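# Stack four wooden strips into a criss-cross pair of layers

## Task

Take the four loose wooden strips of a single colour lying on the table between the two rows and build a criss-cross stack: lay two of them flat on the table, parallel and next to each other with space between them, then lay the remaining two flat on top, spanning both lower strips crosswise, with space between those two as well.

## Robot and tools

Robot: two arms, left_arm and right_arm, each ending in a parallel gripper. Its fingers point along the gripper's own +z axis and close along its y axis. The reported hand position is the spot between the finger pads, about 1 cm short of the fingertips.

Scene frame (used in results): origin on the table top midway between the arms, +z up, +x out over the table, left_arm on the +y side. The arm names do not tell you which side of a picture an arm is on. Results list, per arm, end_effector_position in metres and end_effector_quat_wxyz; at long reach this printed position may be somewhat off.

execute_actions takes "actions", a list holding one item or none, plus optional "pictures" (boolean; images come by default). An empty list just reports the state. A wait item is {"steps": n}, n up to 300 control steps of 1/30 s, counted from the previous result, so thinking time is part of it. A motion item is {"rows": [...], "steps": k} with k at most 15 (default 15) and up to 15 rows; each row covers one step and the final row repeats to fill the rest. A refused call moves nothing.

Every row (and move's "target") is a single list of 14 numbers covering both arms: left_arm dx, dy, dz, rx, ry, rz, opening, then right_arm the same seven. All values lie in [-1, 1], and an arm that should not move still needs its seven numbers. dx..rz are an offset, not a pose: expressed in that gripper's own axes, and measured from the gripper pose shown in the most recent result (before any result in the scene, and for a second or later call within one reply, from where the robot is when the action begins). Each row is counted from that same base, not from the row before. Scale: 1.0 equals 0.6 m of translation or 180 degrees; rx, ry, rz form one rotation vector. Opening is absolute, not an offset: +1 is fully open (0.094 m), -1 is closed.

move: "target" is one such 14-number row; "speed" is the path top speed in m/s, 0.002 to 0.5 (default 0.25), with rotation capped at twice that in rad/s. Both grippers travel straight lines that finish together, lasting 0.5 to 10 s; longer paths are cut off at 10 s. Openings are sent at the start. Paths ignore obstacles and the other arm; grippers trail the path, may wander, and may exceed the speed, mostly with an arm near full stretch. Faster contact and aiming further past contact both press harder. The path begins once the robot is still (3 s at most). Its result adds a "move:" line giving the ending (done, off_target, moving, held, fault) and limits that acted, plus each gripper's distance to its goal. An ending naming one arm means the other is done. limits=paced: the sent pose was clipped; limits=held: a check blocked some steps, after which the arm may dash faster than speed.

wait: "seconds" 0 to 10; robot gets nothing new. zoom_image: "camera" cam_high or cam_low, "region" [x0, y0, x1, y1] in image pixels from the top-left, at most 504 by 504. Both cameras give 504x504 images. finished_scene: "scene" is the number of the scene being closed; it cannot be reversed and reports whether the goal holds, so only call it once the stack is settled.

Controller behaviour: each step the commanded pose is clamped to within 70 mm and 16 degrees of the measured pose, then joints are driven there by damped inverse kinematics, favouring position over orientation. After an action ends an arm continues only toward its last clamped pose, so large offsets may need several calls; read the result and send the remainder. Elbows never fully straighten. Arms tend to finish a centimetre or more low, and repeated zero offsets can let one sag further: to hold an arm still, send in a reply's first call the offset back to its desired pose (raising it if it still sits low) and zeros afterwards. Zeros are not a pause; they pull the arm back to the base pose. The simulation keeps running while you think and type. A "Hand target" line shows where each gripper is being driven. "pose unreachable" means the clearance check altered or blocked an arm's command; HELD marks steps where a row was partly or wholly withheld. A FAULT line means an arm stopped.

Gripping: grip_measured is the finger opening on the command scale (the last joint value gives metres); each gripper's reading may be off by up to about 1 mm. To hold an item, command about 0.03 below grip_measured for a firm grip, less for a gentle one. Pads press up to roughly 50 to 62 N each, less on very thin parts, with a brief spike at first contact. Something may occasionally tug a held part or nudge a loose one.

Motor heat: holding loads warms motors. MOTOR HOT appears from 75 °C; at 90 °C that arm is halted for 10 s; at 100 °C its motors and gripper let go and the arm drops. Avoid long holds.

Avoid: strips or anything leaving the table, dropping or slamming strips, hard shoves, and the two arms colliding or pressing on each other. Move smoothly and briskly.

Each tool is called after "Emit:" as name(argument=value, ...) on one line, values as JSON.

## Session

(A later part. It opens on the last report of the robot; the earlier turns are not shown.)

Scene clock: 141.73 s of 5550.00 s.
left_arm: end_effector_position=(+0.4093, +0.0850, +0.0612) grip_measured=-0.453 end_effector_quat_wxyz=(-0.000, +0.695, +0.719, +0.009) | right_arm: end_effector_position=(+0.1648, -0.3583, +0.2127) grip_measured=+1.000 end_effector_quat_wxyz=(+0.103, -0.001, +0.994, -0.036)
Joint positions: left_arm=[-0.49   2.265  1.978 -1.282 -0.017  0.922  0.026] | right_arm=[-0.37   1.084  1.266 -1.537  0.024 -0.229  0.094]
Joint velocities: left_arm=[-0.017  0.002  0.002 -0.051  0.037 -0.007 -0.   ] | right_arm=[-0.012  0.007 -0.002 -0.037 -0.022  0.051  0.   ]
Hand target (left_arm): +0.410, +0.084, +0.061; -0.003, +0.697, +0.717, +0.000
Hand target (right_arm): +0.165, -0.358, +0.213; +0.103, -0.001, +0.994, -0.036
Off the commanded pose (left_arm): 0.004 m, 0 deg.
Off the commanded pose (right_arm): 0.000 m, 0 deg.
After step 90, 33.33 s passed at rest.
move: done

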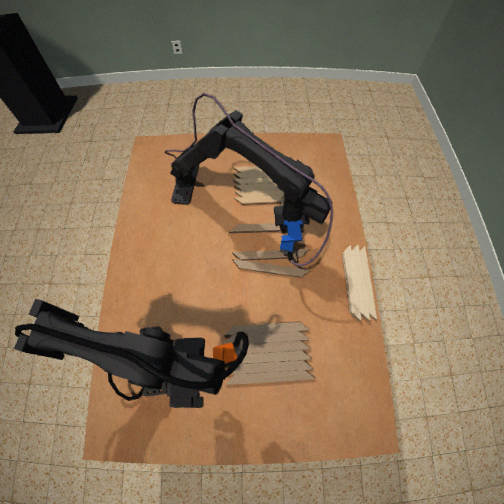

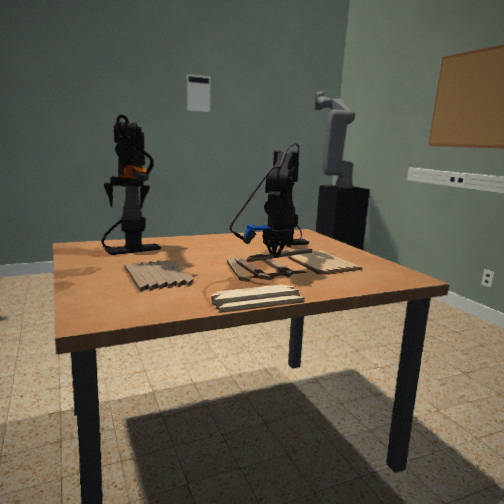

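Emit:
move(target=[-0.025,0,0.078,0,-0.008,0,-0.5,0,0,0,0,0,0,1], speed=0.06)

Emit:
zoom_image(camera="cam_low", region=[210,220,340,290])

Scene clock: 145.83 s of 5550.00 s.
left_arm: end_effector_position=(+0.4172, +0.0788, +0.0222) grip_measured=-0.453 end_effector_quat_wxyz=(+0.011, +0.692, +0.721, +0.009) | right_arm: end_effector_position=(+0.1648, -0.3583, +0.2127) grip_measured=+1.000 end_effector_quat_wxyz=(+0.103, -0.001, +0.994, -0.036)
Joint positions: left_arm=[-0.49   2.305  1.89  -1.131 -0.014  0.914  0.026] | right_arm=[-0.37   1.084  1.266 -1.537  0.024 -0.229  0.094]
Joint velocities: left_arm=[ 0.007  0.002 -0.002  0.007  0.037  0.081 -0.   ] | right_arm=[ 0.002 -0.012 -0.012 -0.037 -0.066  0.022  0.   ]
Hand target (left_arm): +0.410, +0.071, +0.015; +0.008, +0.695, +0.719, +0.000
Hand target (right_arm): +0.165, -0.358, +0.213; +0.103, -0.001, +0.994, -0.036
Off the commanded pose (left_arm): 0.013 m, 1 deg.
Off the commanded pose (right_arm): 0.000 m, 0 deg.
move: off_target (left_arm)

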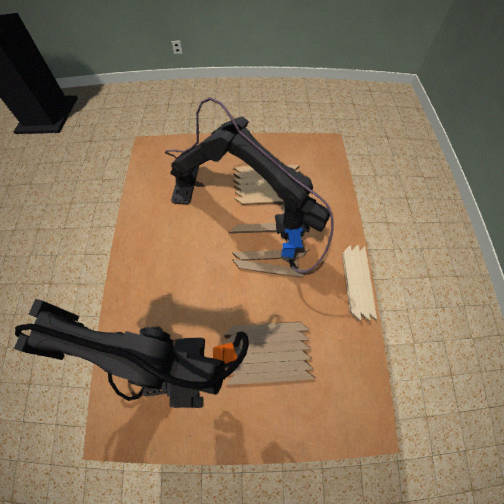

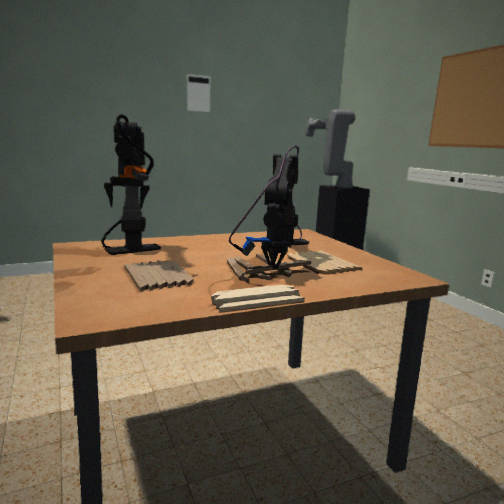

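Region (210, 220, 340, 290) of cam_low's 504x504 image, scaled by 3.877, with more detail than that image has; it fills the top 271 rows of this view, and the rest is white.

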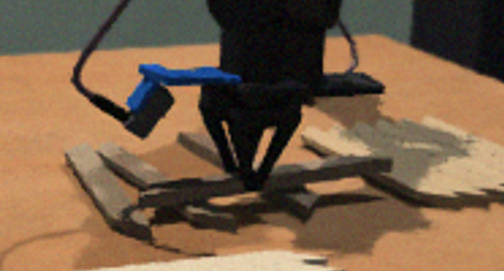

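Emit:
move(target=[0,0,0.017,0,0,0,-0.5,0,0,0,0,0,0,1], speed=0.03)

Emit:
move(target=[0,0,0,0,0,0,-0.05,0,0,0,0,0,0,1])

Emit:
move(target=[0,0,-0.07,0,0,0,-0.05,0,0,0,0,0,0,1], speed=0.15)

Emit:
move(target=[-0.185,-0.13,0,0,0,-0.425,-0.05,0,0,0,0,0,0,1], speed=0.4)

Emit:
zoom_image(camera="cam_low", region=[210,220,340,290])

Scene clock: 150.17 s of 5550.00 s.
left_arm: end_effector_position=(+0.4211, +0.0760, +0.0223) grip_measured=-0.453 end_effector_quat_wxyz=(+0.021, +0.692, +0.721, +0.010) | right_arm: end_effector_position=(+0.1648, -0.3583, +0.2127) grip_measured=+1.000 end_effector_quat_wxyz=(+0.103, -0.001, +0.994, -0.036)
Joint positions: left_arm=[-0.49   2.305  1.89  -1.112 -0.014  0.914  0.026] | right_arm=[-0.37   1.084  1.266 -1.537  0.024 -0.229  0.094]
Joint velocities: left_arm=[ 0.002  0.002 -0.012  0.066 -0.007 -0.007 -0.001] | right_arm=[-0.002  0.002 -0.012 -0.037 -0.066  0.022  0.   ]
Hand target (left_arm): +0.417, +0.079, +0.012; +0.011, +0.692, +0.721, +0.009
Hand target (right_arm): +0.165, -0.358, +0.213; +0.103, -0.001, +0.994, -0.036
Off the commanded pose (left_arm): 0.011 m, 1 deg.
Off the commanded pose (right_arm): 0.000 m, 0 deg.
After step 90, 0.60 s passed at rest.
move: off_target (left_arm)

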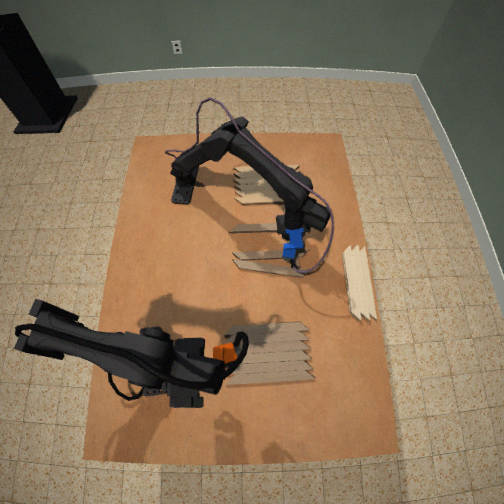

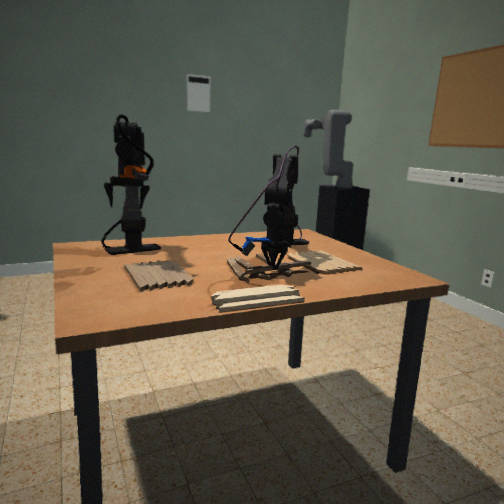

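Scene clock: 150.67 s of 5550.00 s.
left_arm: end_effector_position=(+0.4211, +0.0760, +0.0223) grip_measured=-0.052 end_effector_quat_wxyz=(+0.021, +0.692, +0.721, +0.010) | right_arm: end_effector_position=(+0.1648, -0.3583, +0.2127) grip_measured=+1.000 end_effector_quat_wxyz=(+0.103, -0.001, +0.994, -0.036)
Joint positions: left_arm=[-0.49   2.305  1.89  -1.111 -0.014  0.914  0.045] | right_arm=[-0.37   1.084  1.266 -1.537  0.024 -0.229  0.094]
Joint velocities: left_arm=[-0.012  0.017 -0.007 -0.007  0.066  0.037 -0.001] | right_arm=[-0.017 -0.012 -0.017 -0.066 -0.007  0.066  0.   ]
Hand target (left_arm): +0.421, +0.076, +0.022; +0.021, +0.692, +0.721, +0.010
Hand target (right_arm): +0.165, -0.358, +0.213; +0.103, -0.001, +0.994, -0.036
Off the commanded pose (left_arm): 0.000 m, 0 deg.
Off the commanded pose (right_arm): 0.000 m, 0 deg.
move: done

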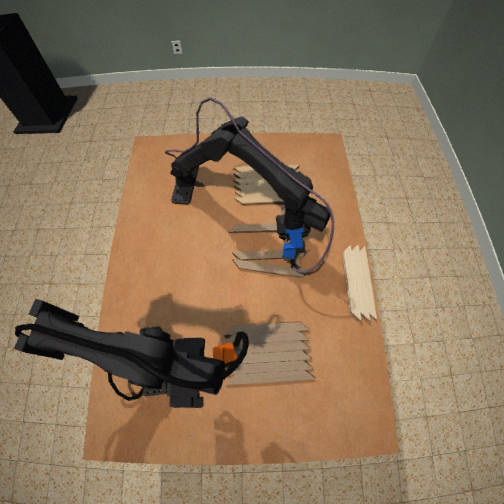

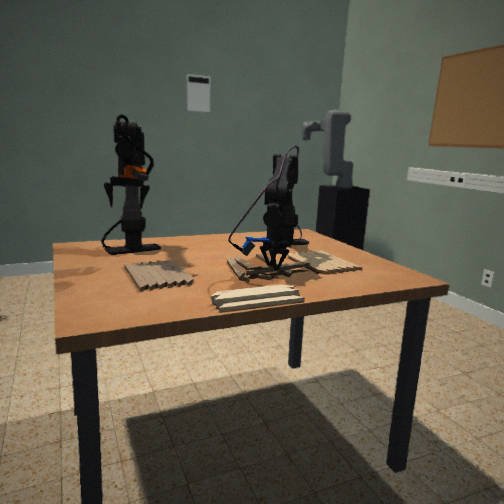

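Scene clock: 151.67 s of 5550.00 s.
left_arm: end_effector_position=(+0.4176, +0.0786, +0.0503) grip_measured=-0.052 end_effector_quat_wxyz=(+0.010, +0.692, +0.721, +0.009) | right_arm: end_effector_position=(+0.1648, -0.3583, +0.2127) grip_measured=+1.000 end_effector_quat_wxyz=(+0.103, -0.001, +0.994, -0.036)
Joint positions: left_arm=[-0.49   2.293  1.981 -1.236 -0.014  0.914  0.045] | right_arm=[-0.37   1.084  1.266 -1.537  0.024 -0.229  0.094]
Joint velocities: left_arm=[-0.012 -0.012  0.002 -0.007  0.007 -0.11  -0.001] | right_arm=[-0.002 -0.027  0.002  0.007 -0.037  0.007  0.   ]
Hand target (left_arm): +0.419, +0.077, +0.064; +0.021, +0.692, +0.721, +0.010
Hand target (right_arm): +0.165, -0.358, +0.213; +0.103, -0.001, +0.994, -0.036
Off the commanded pose (left_arm): 0.014 m, 1 deg.
Off the commanded pose (right_arm): 0.000 m, 0 deg.
move: off_target (left_arm)

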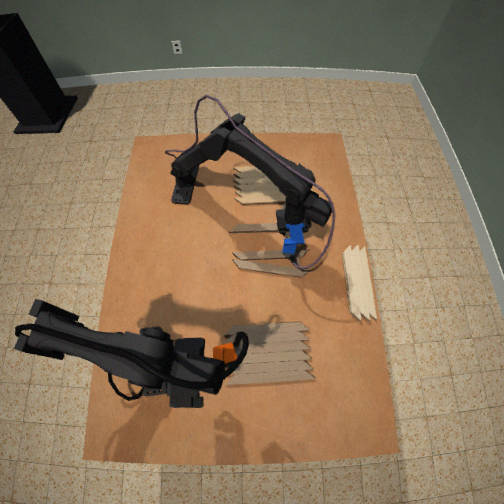

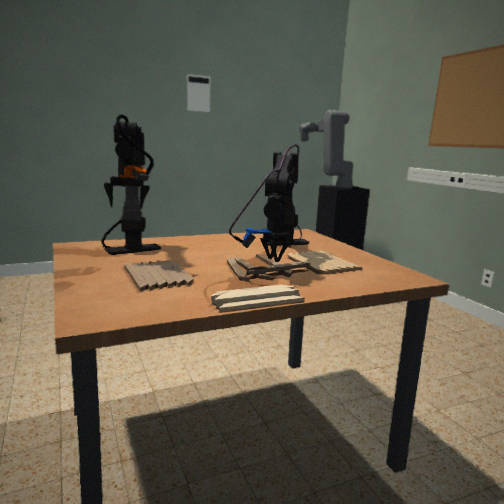

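Scene clock: 154.07 s of 5550.00 s.
left_arm: end_effector_position=(+0.3439, -0.0320, +0.0508) grip_measured=-0.052 end_effector_quat_wxyz=(+0.016, +0.099, +0.995, -0.004) | right_arm: end_effector_position=(+0.1648, -0.3583, +0.2127) grip_measured=+1.000 end_effector_quat_wxyz=(+0.103, -0.001, +0.994, -0.036)
Joint positions: left_arm=[-0.775  2.398  2.164 -1.309 -0.017 -0.702  0.045] | right_arm=[-0.37   1.084  1.266 -1.537  0.024 -0.229  0.094]
Joint velocities: left_arm=[ 0.007  0.002 -0.017  0.022 -0.037  0.022  0.   ] | right_arm=[-0.012  0.012  0.002  0.022  0.051 -0.022  0.   ]
Hand target (left_arm): +0.344, -0.034, +0.049; +0.017, +0.097, +0.995, +0.003
Hand target (right_arm): +0.165, -0.358, +0.213; +0.103, -0.001, +0.994, -0.036
Off the commanded pose (left_arm): 0.004 m, 1 deg.
Off the commanded pose (right_arm): 0.000 m, 0 deg.
move: done

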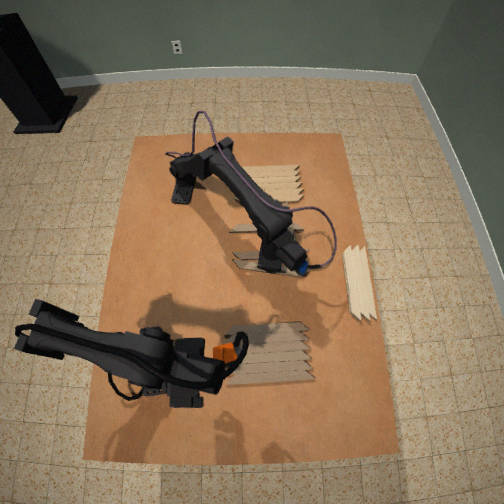

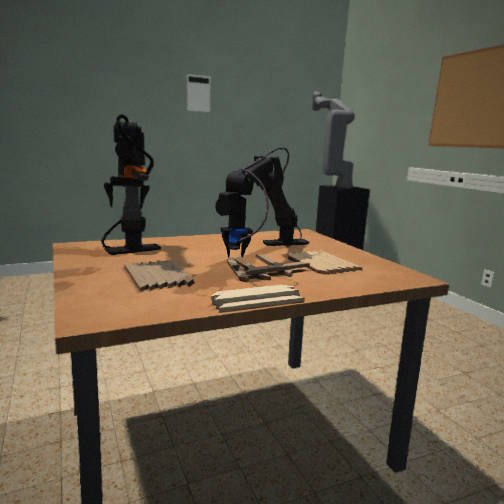

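Region (210, 220, 340, 290) of cam_low's 504x504 image, scaled by 3.877, with more detail than that image has; it fills the top 271 rows of this view, and the rest is white.

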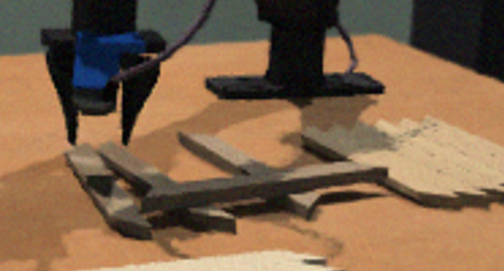

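Emit:
move(target=[0,-0.004,0.088,0,0,0,-0.05,0,0,0,0,0,0,1], speed=0.06)

Emit:
zoom_image(camera="cam_low", region=[200,230,280,290])

Scene clock: 157.67 s of 5550.00 s.
left_arm: end_effector_position=(+0.3460, -0.0347, +0.0066) grip_measured=-0.052 end_effector_quat_wxyz=(+0.018, +0.098, +0.995, -0.006) | right_arm: end_effector_position=(+0.1648, -0.3583, +0.2127) grip_measured=+1.000 end_effector_quat_wxyz=(+0.103, -0.001, +0.994, -0.036)
Joint positions: left_arm=[-0.775  2.425  2.037 -1.149 -0.017 -0.704  0.045] | right_arm=[-0.37   1.084  1.266 -1.537  0.024 -0.229  0.094]
Joint velocities: left_arm=[-0.002  0.007 -0.007  0.007  0.066 -0.022 -0.001] | right_arm=[-0.002 -0.002 -0.007 -0.007 -0.066 -0.007  0.   ]
Hand target (left_arm): +0.345, -0.035, -0.002; +0.016, +0.099, +0.995, -0.004
Hand target (right_arm): +0.165, -0.358, +0.213; +0.103, -0.001, +0.994, -0.036
Off the commanded pose (left_arm): 0.009 m, 0 deg.
Off the commanded pose (right_arm): 0.000 m, 0 deg.
move: done

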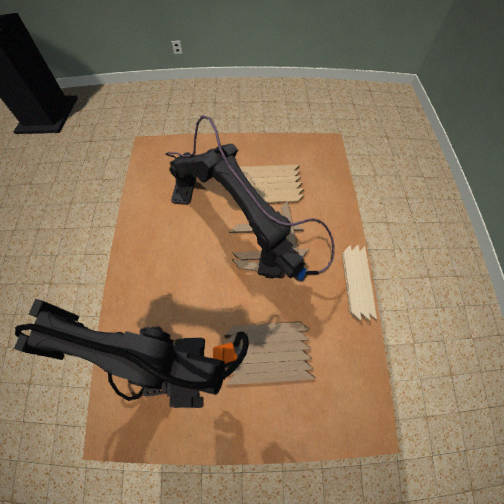

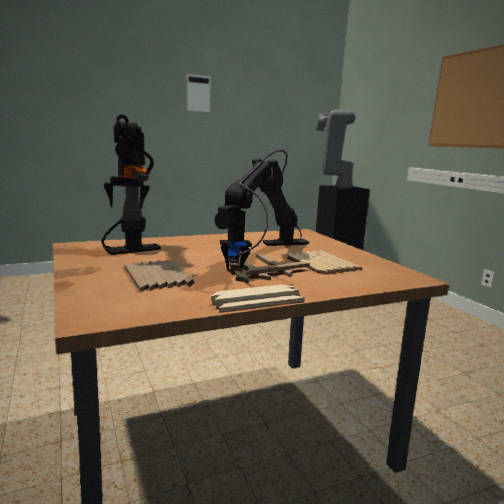

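Region (200, 230, 280, 290) of cam_low's 504x504 image, scaled by 6.300, with more detail than that image has; it fills the top 378 rows of this view, and the rest is white.

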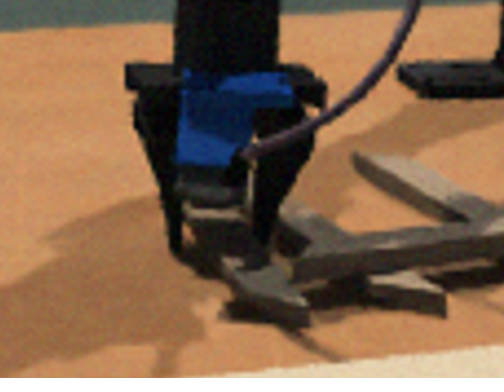

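Grip, slide along the waist arc away from B, then lift.

Emit:
move(target=[0,0,0,0,0,0,-0.5,0,0,0,0,0,0,1])

Emit:
move(target=[0.05,-0.05,0,0,0,0.02,-0.5,0,0,0,0,0,0,1], speed=0.08)

Emit:
move(target=[0,0,-0.1,0,0,0,-0.5,0,0,0,0,0,0,1], speed=0.1)

Emit:
move(target=[0.065,0.2,-0.015,0,0,0.405,-0.5,0,0,0,0,0,0,1], speed=0.3)

Emit:
zoom_image(camera="cam_low", region=[210,220,340,290])

Scene clock: 162.13 s of 5550.00 s.
left_arm: end_effector_position=(+0.3463, -0.0351, +0.0066) grip_measured=-0.470 end_effector_quat_wxyz=(+0.018, +0.098, +0.995, -0.007) | right_arm: end_effector_position=(+0.1648, -0.3583, +0.2127) grip_measured=+1.000 end_effector_quat_wxyz=(+0.103, -0.001, +0.994, -0.036)
Joint positions: left_arm=[-0.775  2.425  2.037 -1.147 -0.016 -0.704  0.025] | right_arm=[-0.37   1.084  1.266 -1.537  0.024 -0.229  0.094]
Joint velocities: left_arm=[ 0.007 -0.012 -0.007 -0.11  -0.11   0.007 -0.   ] | right_arm=[-0.007  0.007  0.002 -0.081 -0.037  0.022  0.   ]
Hand target (left_arm): +0.346, -0.035, +0.007; +0.018, +0.098, +0.995, -0.006
Hand target (right_arm): +0.165, -0.358, +0.213; +0.103, -0.001, +0.994, -0.036
Off the commanded pose (left_arm): 0.000 m, 0 deg.
Off the commanded pose (right_arm): 0.000 m, 0 deg.
After step 90, 0.77 s passed at rest.
move: done

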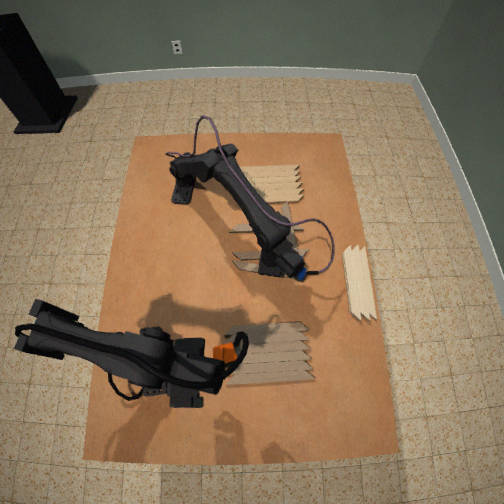

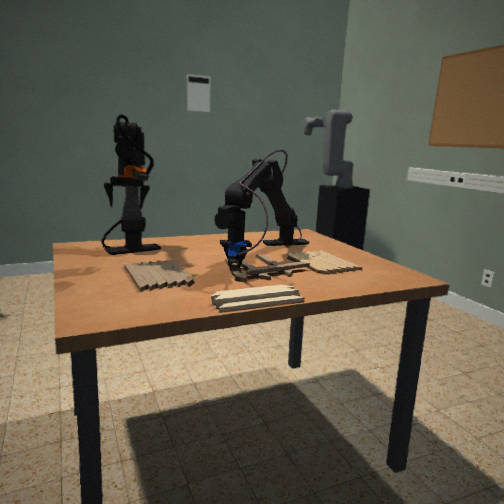

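Scene clock: 163.00 s of 5550.00 s.
left_arm: end_effector_position=(+0.3132, -0.0595, +0.0066) grip_measured=-0.470 end_effector_quat_wxyz=(+0.018, +0.133, +0.991, -0.008) | right_arm: end_effector_position=(+0.1648, -0.3583, +0.2127) grip_measured=+1.000 end_effector_quat_wxyz=(+0.103, -0.001, +0.994, -0.036)
Joint positions: left_arm=[-0.861  2.425  2.037 -1.147 -0.016 -0.721  0.025] | right_arm=[-0.37   1.084  1.266 -1.537  0.024 -0.229  0.094]
Joint velocities: left_arm=[-0.012 -0.017 -0.002  0.007 -0.007  0.007  0.   ] | right_arm=[ 0.002 -0.002  0.002  0.007 -0.007  0.051  0.   ]
Hand target (left_arm): +0.311, -0.058, +0.006; +0.019, +0.130, +0.991, -0.006
Hand target (right_arm): +0.165, -0.358, +0.213; +0.103, -0.001, +0.994, -0.036
Off the commanded pose (left_arm): 0.002 m, 0 deg.
Off the commanded pose (right_arm): 0.000 m, 0 deg.
move: done

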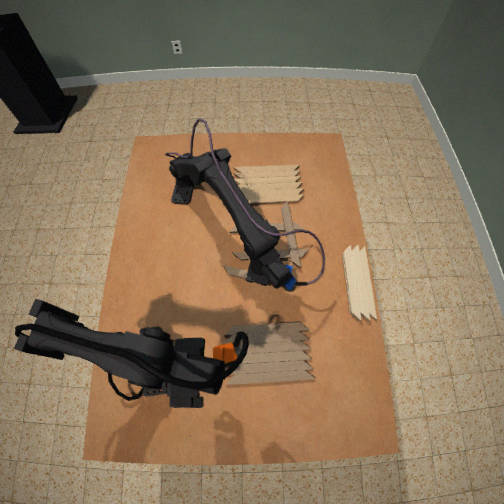

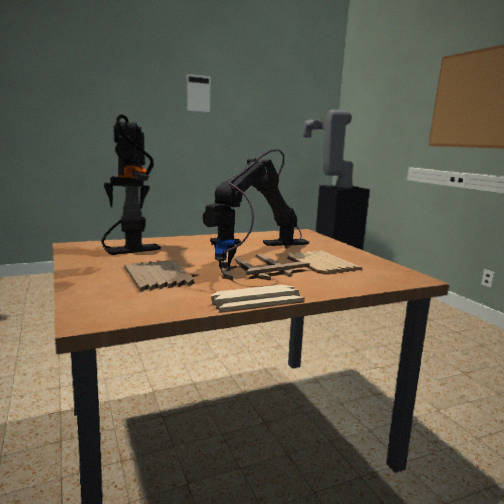

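Scene clock: 164.23 s of 5550.00 s.
left_arm: end_effector_position=(+0.3097, -0.0544, +0.0502) grip_measured=-0.470 end_effector_quat_wxyz=(+0.008, +0.133, +0.991, +0.004) | right_arm: end_effector_position=(+0.1648, -0.3583, +0.2127) grip_measured=+1.000 end_effector_quat_wxyz=(+0.103, -0.001, +0.994, -0.036)
Joint positions: left_arm=[-0.861  2.418  2.199 -1.347 -0.016 -0.721  0.025] | right_arm=[-0.37   1.084  1.266 -1.537  0.024 -0.229  0.094]
Joint velocities: left_arm=[ 0.002 -0.007  0.002 -0.037 -0.081 -0.051  0.001] | right_arm=[-0.012 -0.007 -0.002  0.022 -0.051  0.037  0.   ]
Hand target (left_arm): +0.311, -0.058, +0.066; +0.018, +0.133, +0.991, -0.008
Hand target (right_arm): +0.165, -0.358, +0.213; +0.103, -0.001, +0.994, -0.036
Off the commanded pose (left_arm): 0.017 m, 2 deg.
Off the commanded pose (right_arm): 0.000 m, 0 deg.
move: off_target (left_arm)

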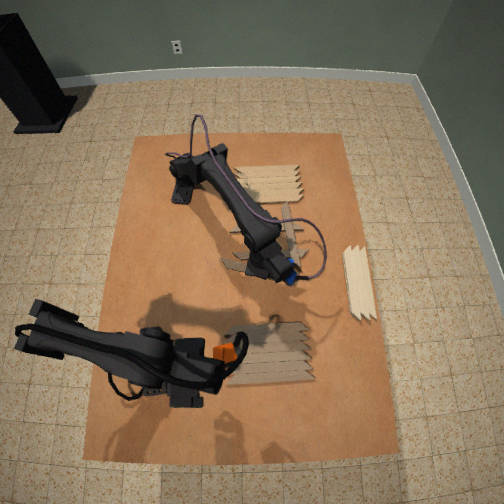

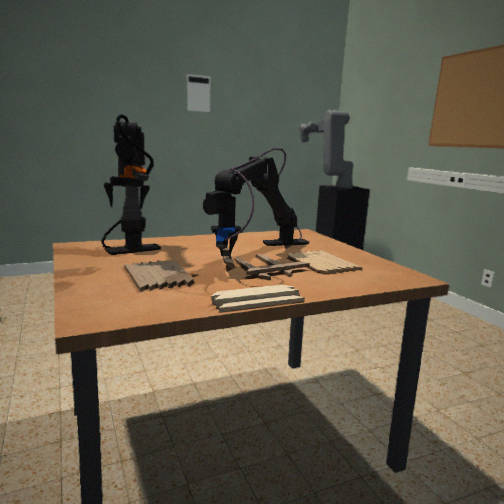

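Scene clock: 167.00 s of 5550.00 s.
left_arm: end_effector_position=(+0.3011, +0.0706, +0.0516) grip_measured=-0.469 end_effector_quat_wxyz=(-0.011, +0.696, +0.718, +0.009) | right_arm: end_effector_position=(+0.1648, -0.3583, +0.2127) grip_measured=+1.000 end_effector_quat_wxyz=(+0.103, -0.001, +0.994, -0.036)
Joint positions: left_arm=[-0.692  1.995  1.517 -1.116 -0.016  0.72   0.025] | right_arm=[-0.37   1.084  1.266 -1.537  0.024 -0.229  0.094]
Joint velocities: left_arm=[-0.002  0.012 -0.017  0.007  0.007  0.051  0.   ] | right_arm=[-0.002 -0.027 -0.007  0.066 -0.007 -0.037  0.   ]
Hand target (left_arm): +0.304, +0.072, +0.057; +0.003, +0.695, +0.719, +0.005
Hand target (right_arm): +0.165, -0.358, +0.213; +0.103, -0.001, +0.994, -0.036
Off the commanded pose (left_arm): 0.009 m, 2 deg.
Off the commanded pose (right_arm): 0.000 m, 0 deg.
move: done

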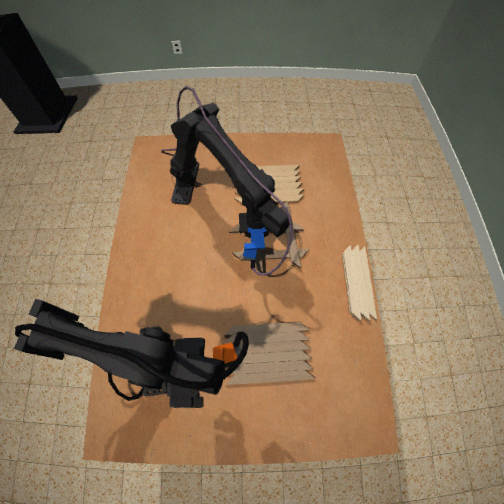

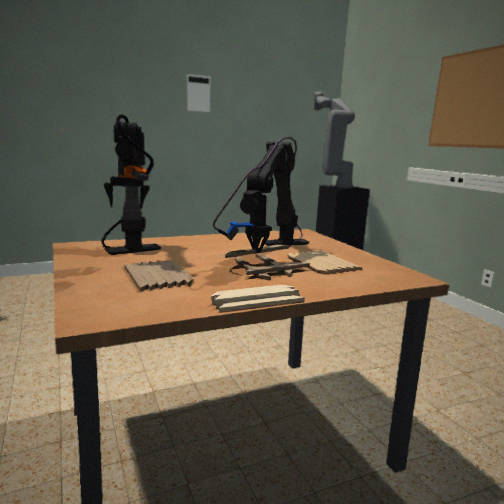

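Region (210, 220, 340, 290) of cam_low's 504x504 image, scaled by 3.877, with more detail than that image has; it fills the top 271 rows of this view, and the rest is white.

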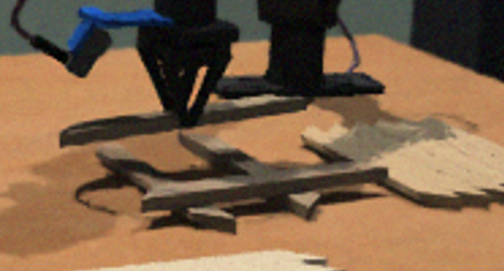

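Emit:
move(target=[0,0,0.06,0,-0.028,0,-0.5,0,0,0,0,0,0,1], speed=0.05)

Emit:
zoom_image(camera="cam_low", region=[210,220,340,290])

Scene clock: 169.53 s of 5550.00 s.
left_arm: end_effector_position=(+0.2970, +0.0739, +0.0184) grip_measured=-0.469 end_effector_quat_wxyz=(+0.003, +0.696, +0.718, -0.012) | right_arm: end_effector_position=(+0.1648, -0.3583, +0.2127) grip_measured=+1.000 end_effector_quat_wxyz=(+0.103, -0.001, +0.994, -0.036)
Joint positions: left_arm=[-0.675  1.987  1.368 -0.945  0.025  0.739  0.025] | right_arm=[-0.37   1.084  1.266 -1.537  0.024 -0.229  0.094]
Joint velocities: left_arm=[ 0.002  0.002 -0.007  0.051  0.022  0.022 -0.001] | right_arm=[-0.002 -0.007 -0.007  0.007 -0.051 -0.022  0.   ]
Hand target (left_arm): +0.301, +0.071, +0.016; +0.019, +0.695, +0.718, -0.022
Hand target (right_arm): +0.165, -0.358, +0.213; +0.103, -0.001, +0.994, -0.036
Off the commanded pose (left_arm): 0.005 m, 2 deg.
Off the commanded pose (right_arm): 0.000 m, 0 deg.
move: done

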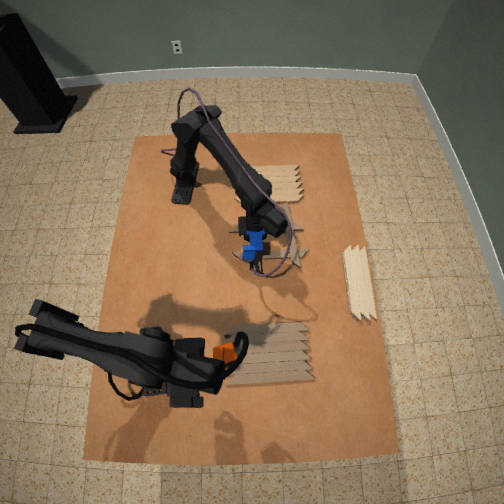

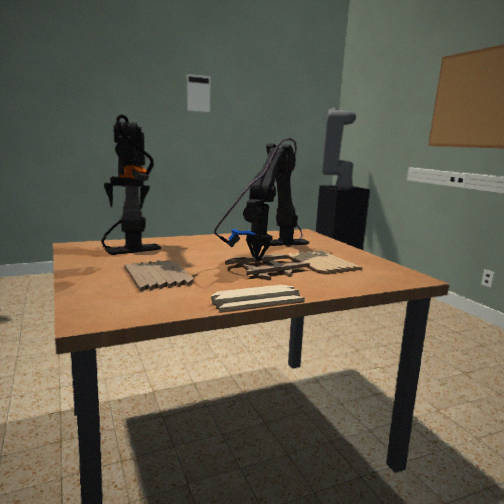

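Region (210, 220, 340, 290) of cam_low's 504x504 image, scaled by 3.877, with more detail than that image has; it fills the top 271 rows of this view, and the rest is white.

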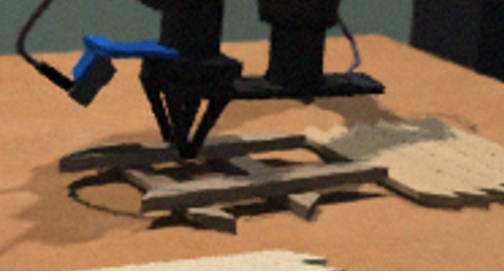

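Emit:
move(target=[0,0,0,0,0,0,-0.05,0,0,0,0,0,0,1])

Emit:
move(target=[0,0,-0.08,0,0,0,-0.05,0,0,0,0,0,0,1], speed=0.15)

Emit:
move(target=[0.06,-0.3,-0.08,0,0,0,-0.05,0,0,0,0,0,0,1])

Emit:
zoom_image(camera="cam_high", region=[210,180,330,290])

Emit:
zoom_image(camera="cam_low", region=[210,220,340,290])

Scene clock: 172.97 s of 5550.00 s.
left_arm: end_effector_position=(+0.2968, +0.0741, +0.0183) grip_measured=-0.052 end_effector_quat_wxyz=(+0.003, +0.696, +0.718, -0.012) | right_arm: end_effector_position=(+0.1648, -0.3583, +0.2127) grip_measured=+1.000 end_effector_quat_wxyz=(+0.103, -0.001, +0.994, -0.036)
Joint positions: left_arm=[-0.675  1.987  1.368 -0.945  0.025  0.739  0.045] | right_arm=[-0.37   1.084  1.266 -1.537  0.024 -0.229  0.094]
Joint velocities: left_arm=[ 0.002  0.002 -0.007 -0.081  0.022  0.007 -0.   ] | right_arm=[0.002 0.007 0.002 0.022 0.037 0.051 0.   ]
Hand target (left_arm): +0.297, +0.074, +0.018; +0.003, +0.696, +0.718, -0.012
Hand target (right_arm): +0.165, -0.358, +0.213; +0.103, -0.001, +0.994, -0.036
Off the commanded pose (left_arm): 0.000 m, 0 deg.
Off the commanded pose (right_arm): 0.000 m, 0 deg.
move: done

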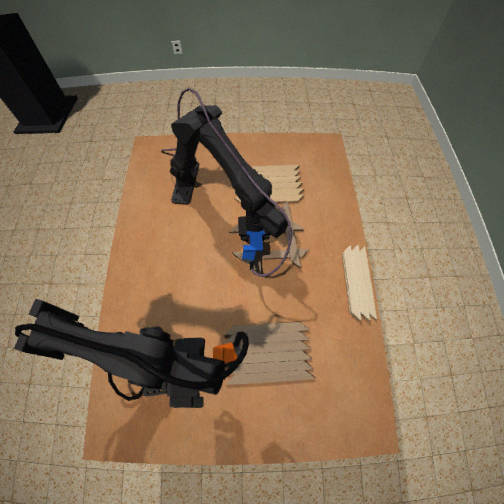

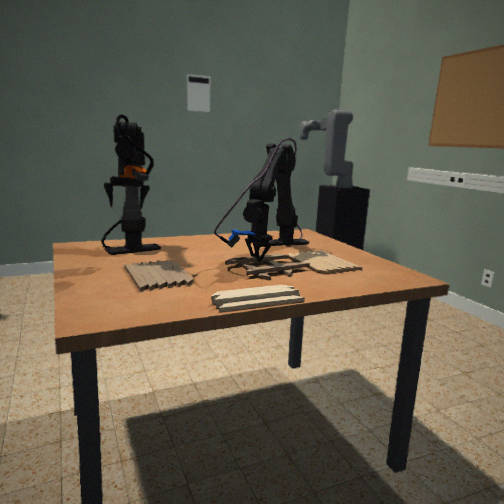

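Scene clock: 174.00 s of 5550.00 s.
left_arm: end_effector_position=(+0.2946, +0.0763, +0.0560) grip_measured=-0.052 end_effector_quat_wxyz=(-0.006, +0.696, +0.718, -0.012) | right_arm: end_effector_position=(+0.1648, -0.3583, +0.2127) grip_measured=+1.000 end_effector_quat_wxyz=(+0.103, -0.001, +0.994, -0.036)
Joint positions: left_arm=[-0.675  1.947  1.468 -1.102  0.025  0.739  0.045] | right_arm=[-0.37   1.084  1.266 -1.537  0.024 -0.229  0.094]
Joint velocities: left_arm=[-0.012 -0.027 -0.017  0.022 -0.022 -0.022 -0.001] | right_arm=[ 0.012  0.032 -0.012 -0.022  0.037  0.007  0.   ]
Hand target (left_arm): +0.297, +0.076, +0.066; +0.003, +0.696, +0.718, -0.012
Hand target (right_arm): +0.165, -0.358, +0.213; +0.103, -0.001, +0.994, -0.036
Off the commanded pose (left_arm): 0.011 m, 1 deg.
Off the commanded pose (right_arm): 0.000 m, 0 deg.
move: off_target (left_arm)

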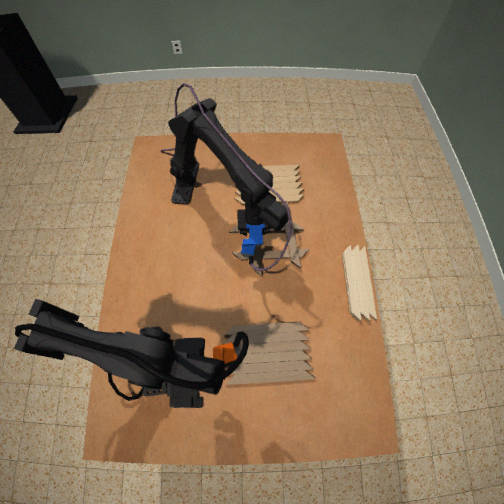

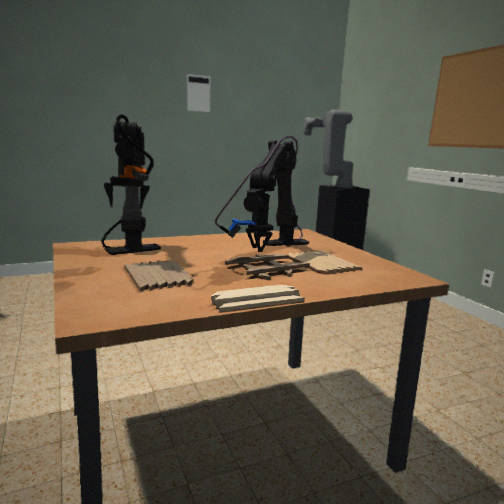

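Scene clock: 175.43 s of 5550.00 s.
left_arm: end_effector_position=(+0.1217, +0.1043, +0.1052) grip_measured=-0.052 end_effector_quat_wxyz=(+0.001, +0.697, +0.717, -0.010) | right_arm: end_effector_position=(+0.1648, -0.3583, +0.2127) grip_measured=+1.000 end_effector_quat_wxyz=(+0.103, -0.001, +0.994, -0.036)
Joint positions: left_arm=[-1.125  1.459  1.11  -1.211  0.016  0.29   0.045] | right_arm=[-0.37   1.084  1.266 -1.537  0.024 -0.229  0.094]
Joint velocities: left_arm=[ 0.002 -0.002  0.002  0.037  0.007 -0.066 -0.001] | right_arm=[ 0.007 -0.007 -0.007 -0.007 -0.066  0.037  0.   ]
Hand target (left_arm): +0.118, +0.111, +0.106; -0.002, +0.696, +0.718, -0.006
Hand target (right_arm): +0.165, -0.358, +0.213; +0.103, -0.001, +0.994, -0.036
Off the commanded pose (left_arm): 0.008 m, 1 deg.
Off the commanded pose (right_arm): 0.000 m, 0 deg.
move: done

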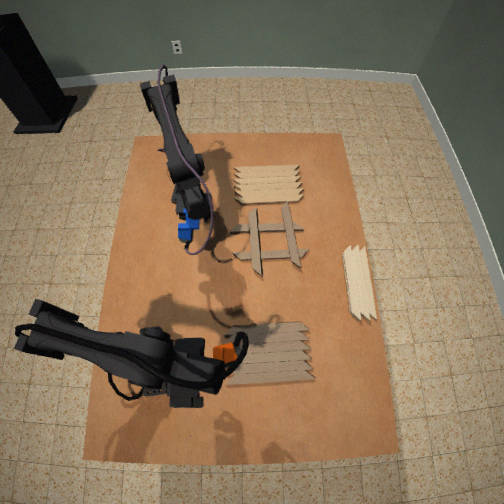

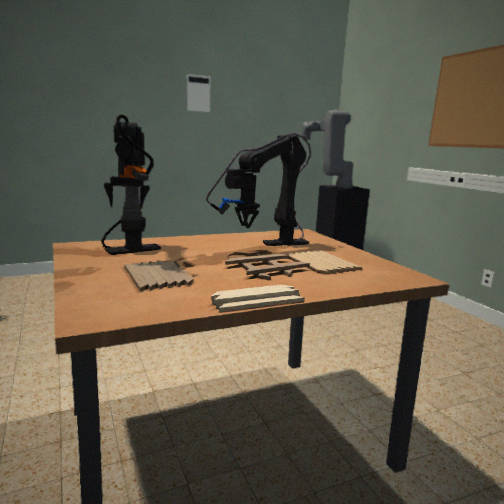

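Region (210, 180, 330, 290) of cam_high's 504x504 image, scaled by 4.200, with more detail than that image has; it fills the top 462 rows of this view, and the rest is white.

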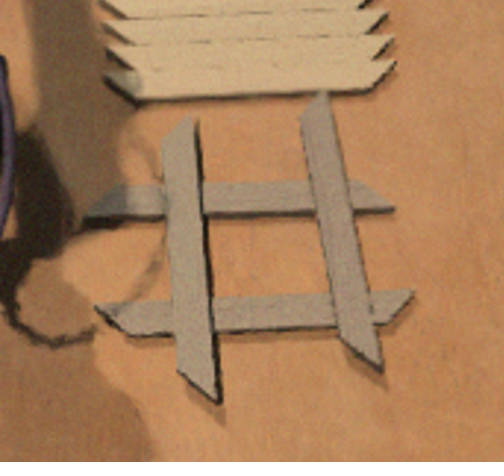

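Region (210, 220, 340, 290) of cam_low's 504x504 image, scaled by 3.877, with more detail than that image has; it fills the top 271 rows of this view, and the rest is white.

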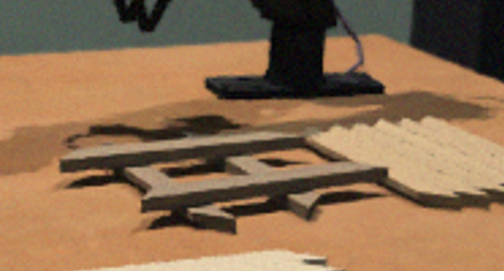

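Emit:
finished_scene(scene=1)

The scene is finished: the task was done.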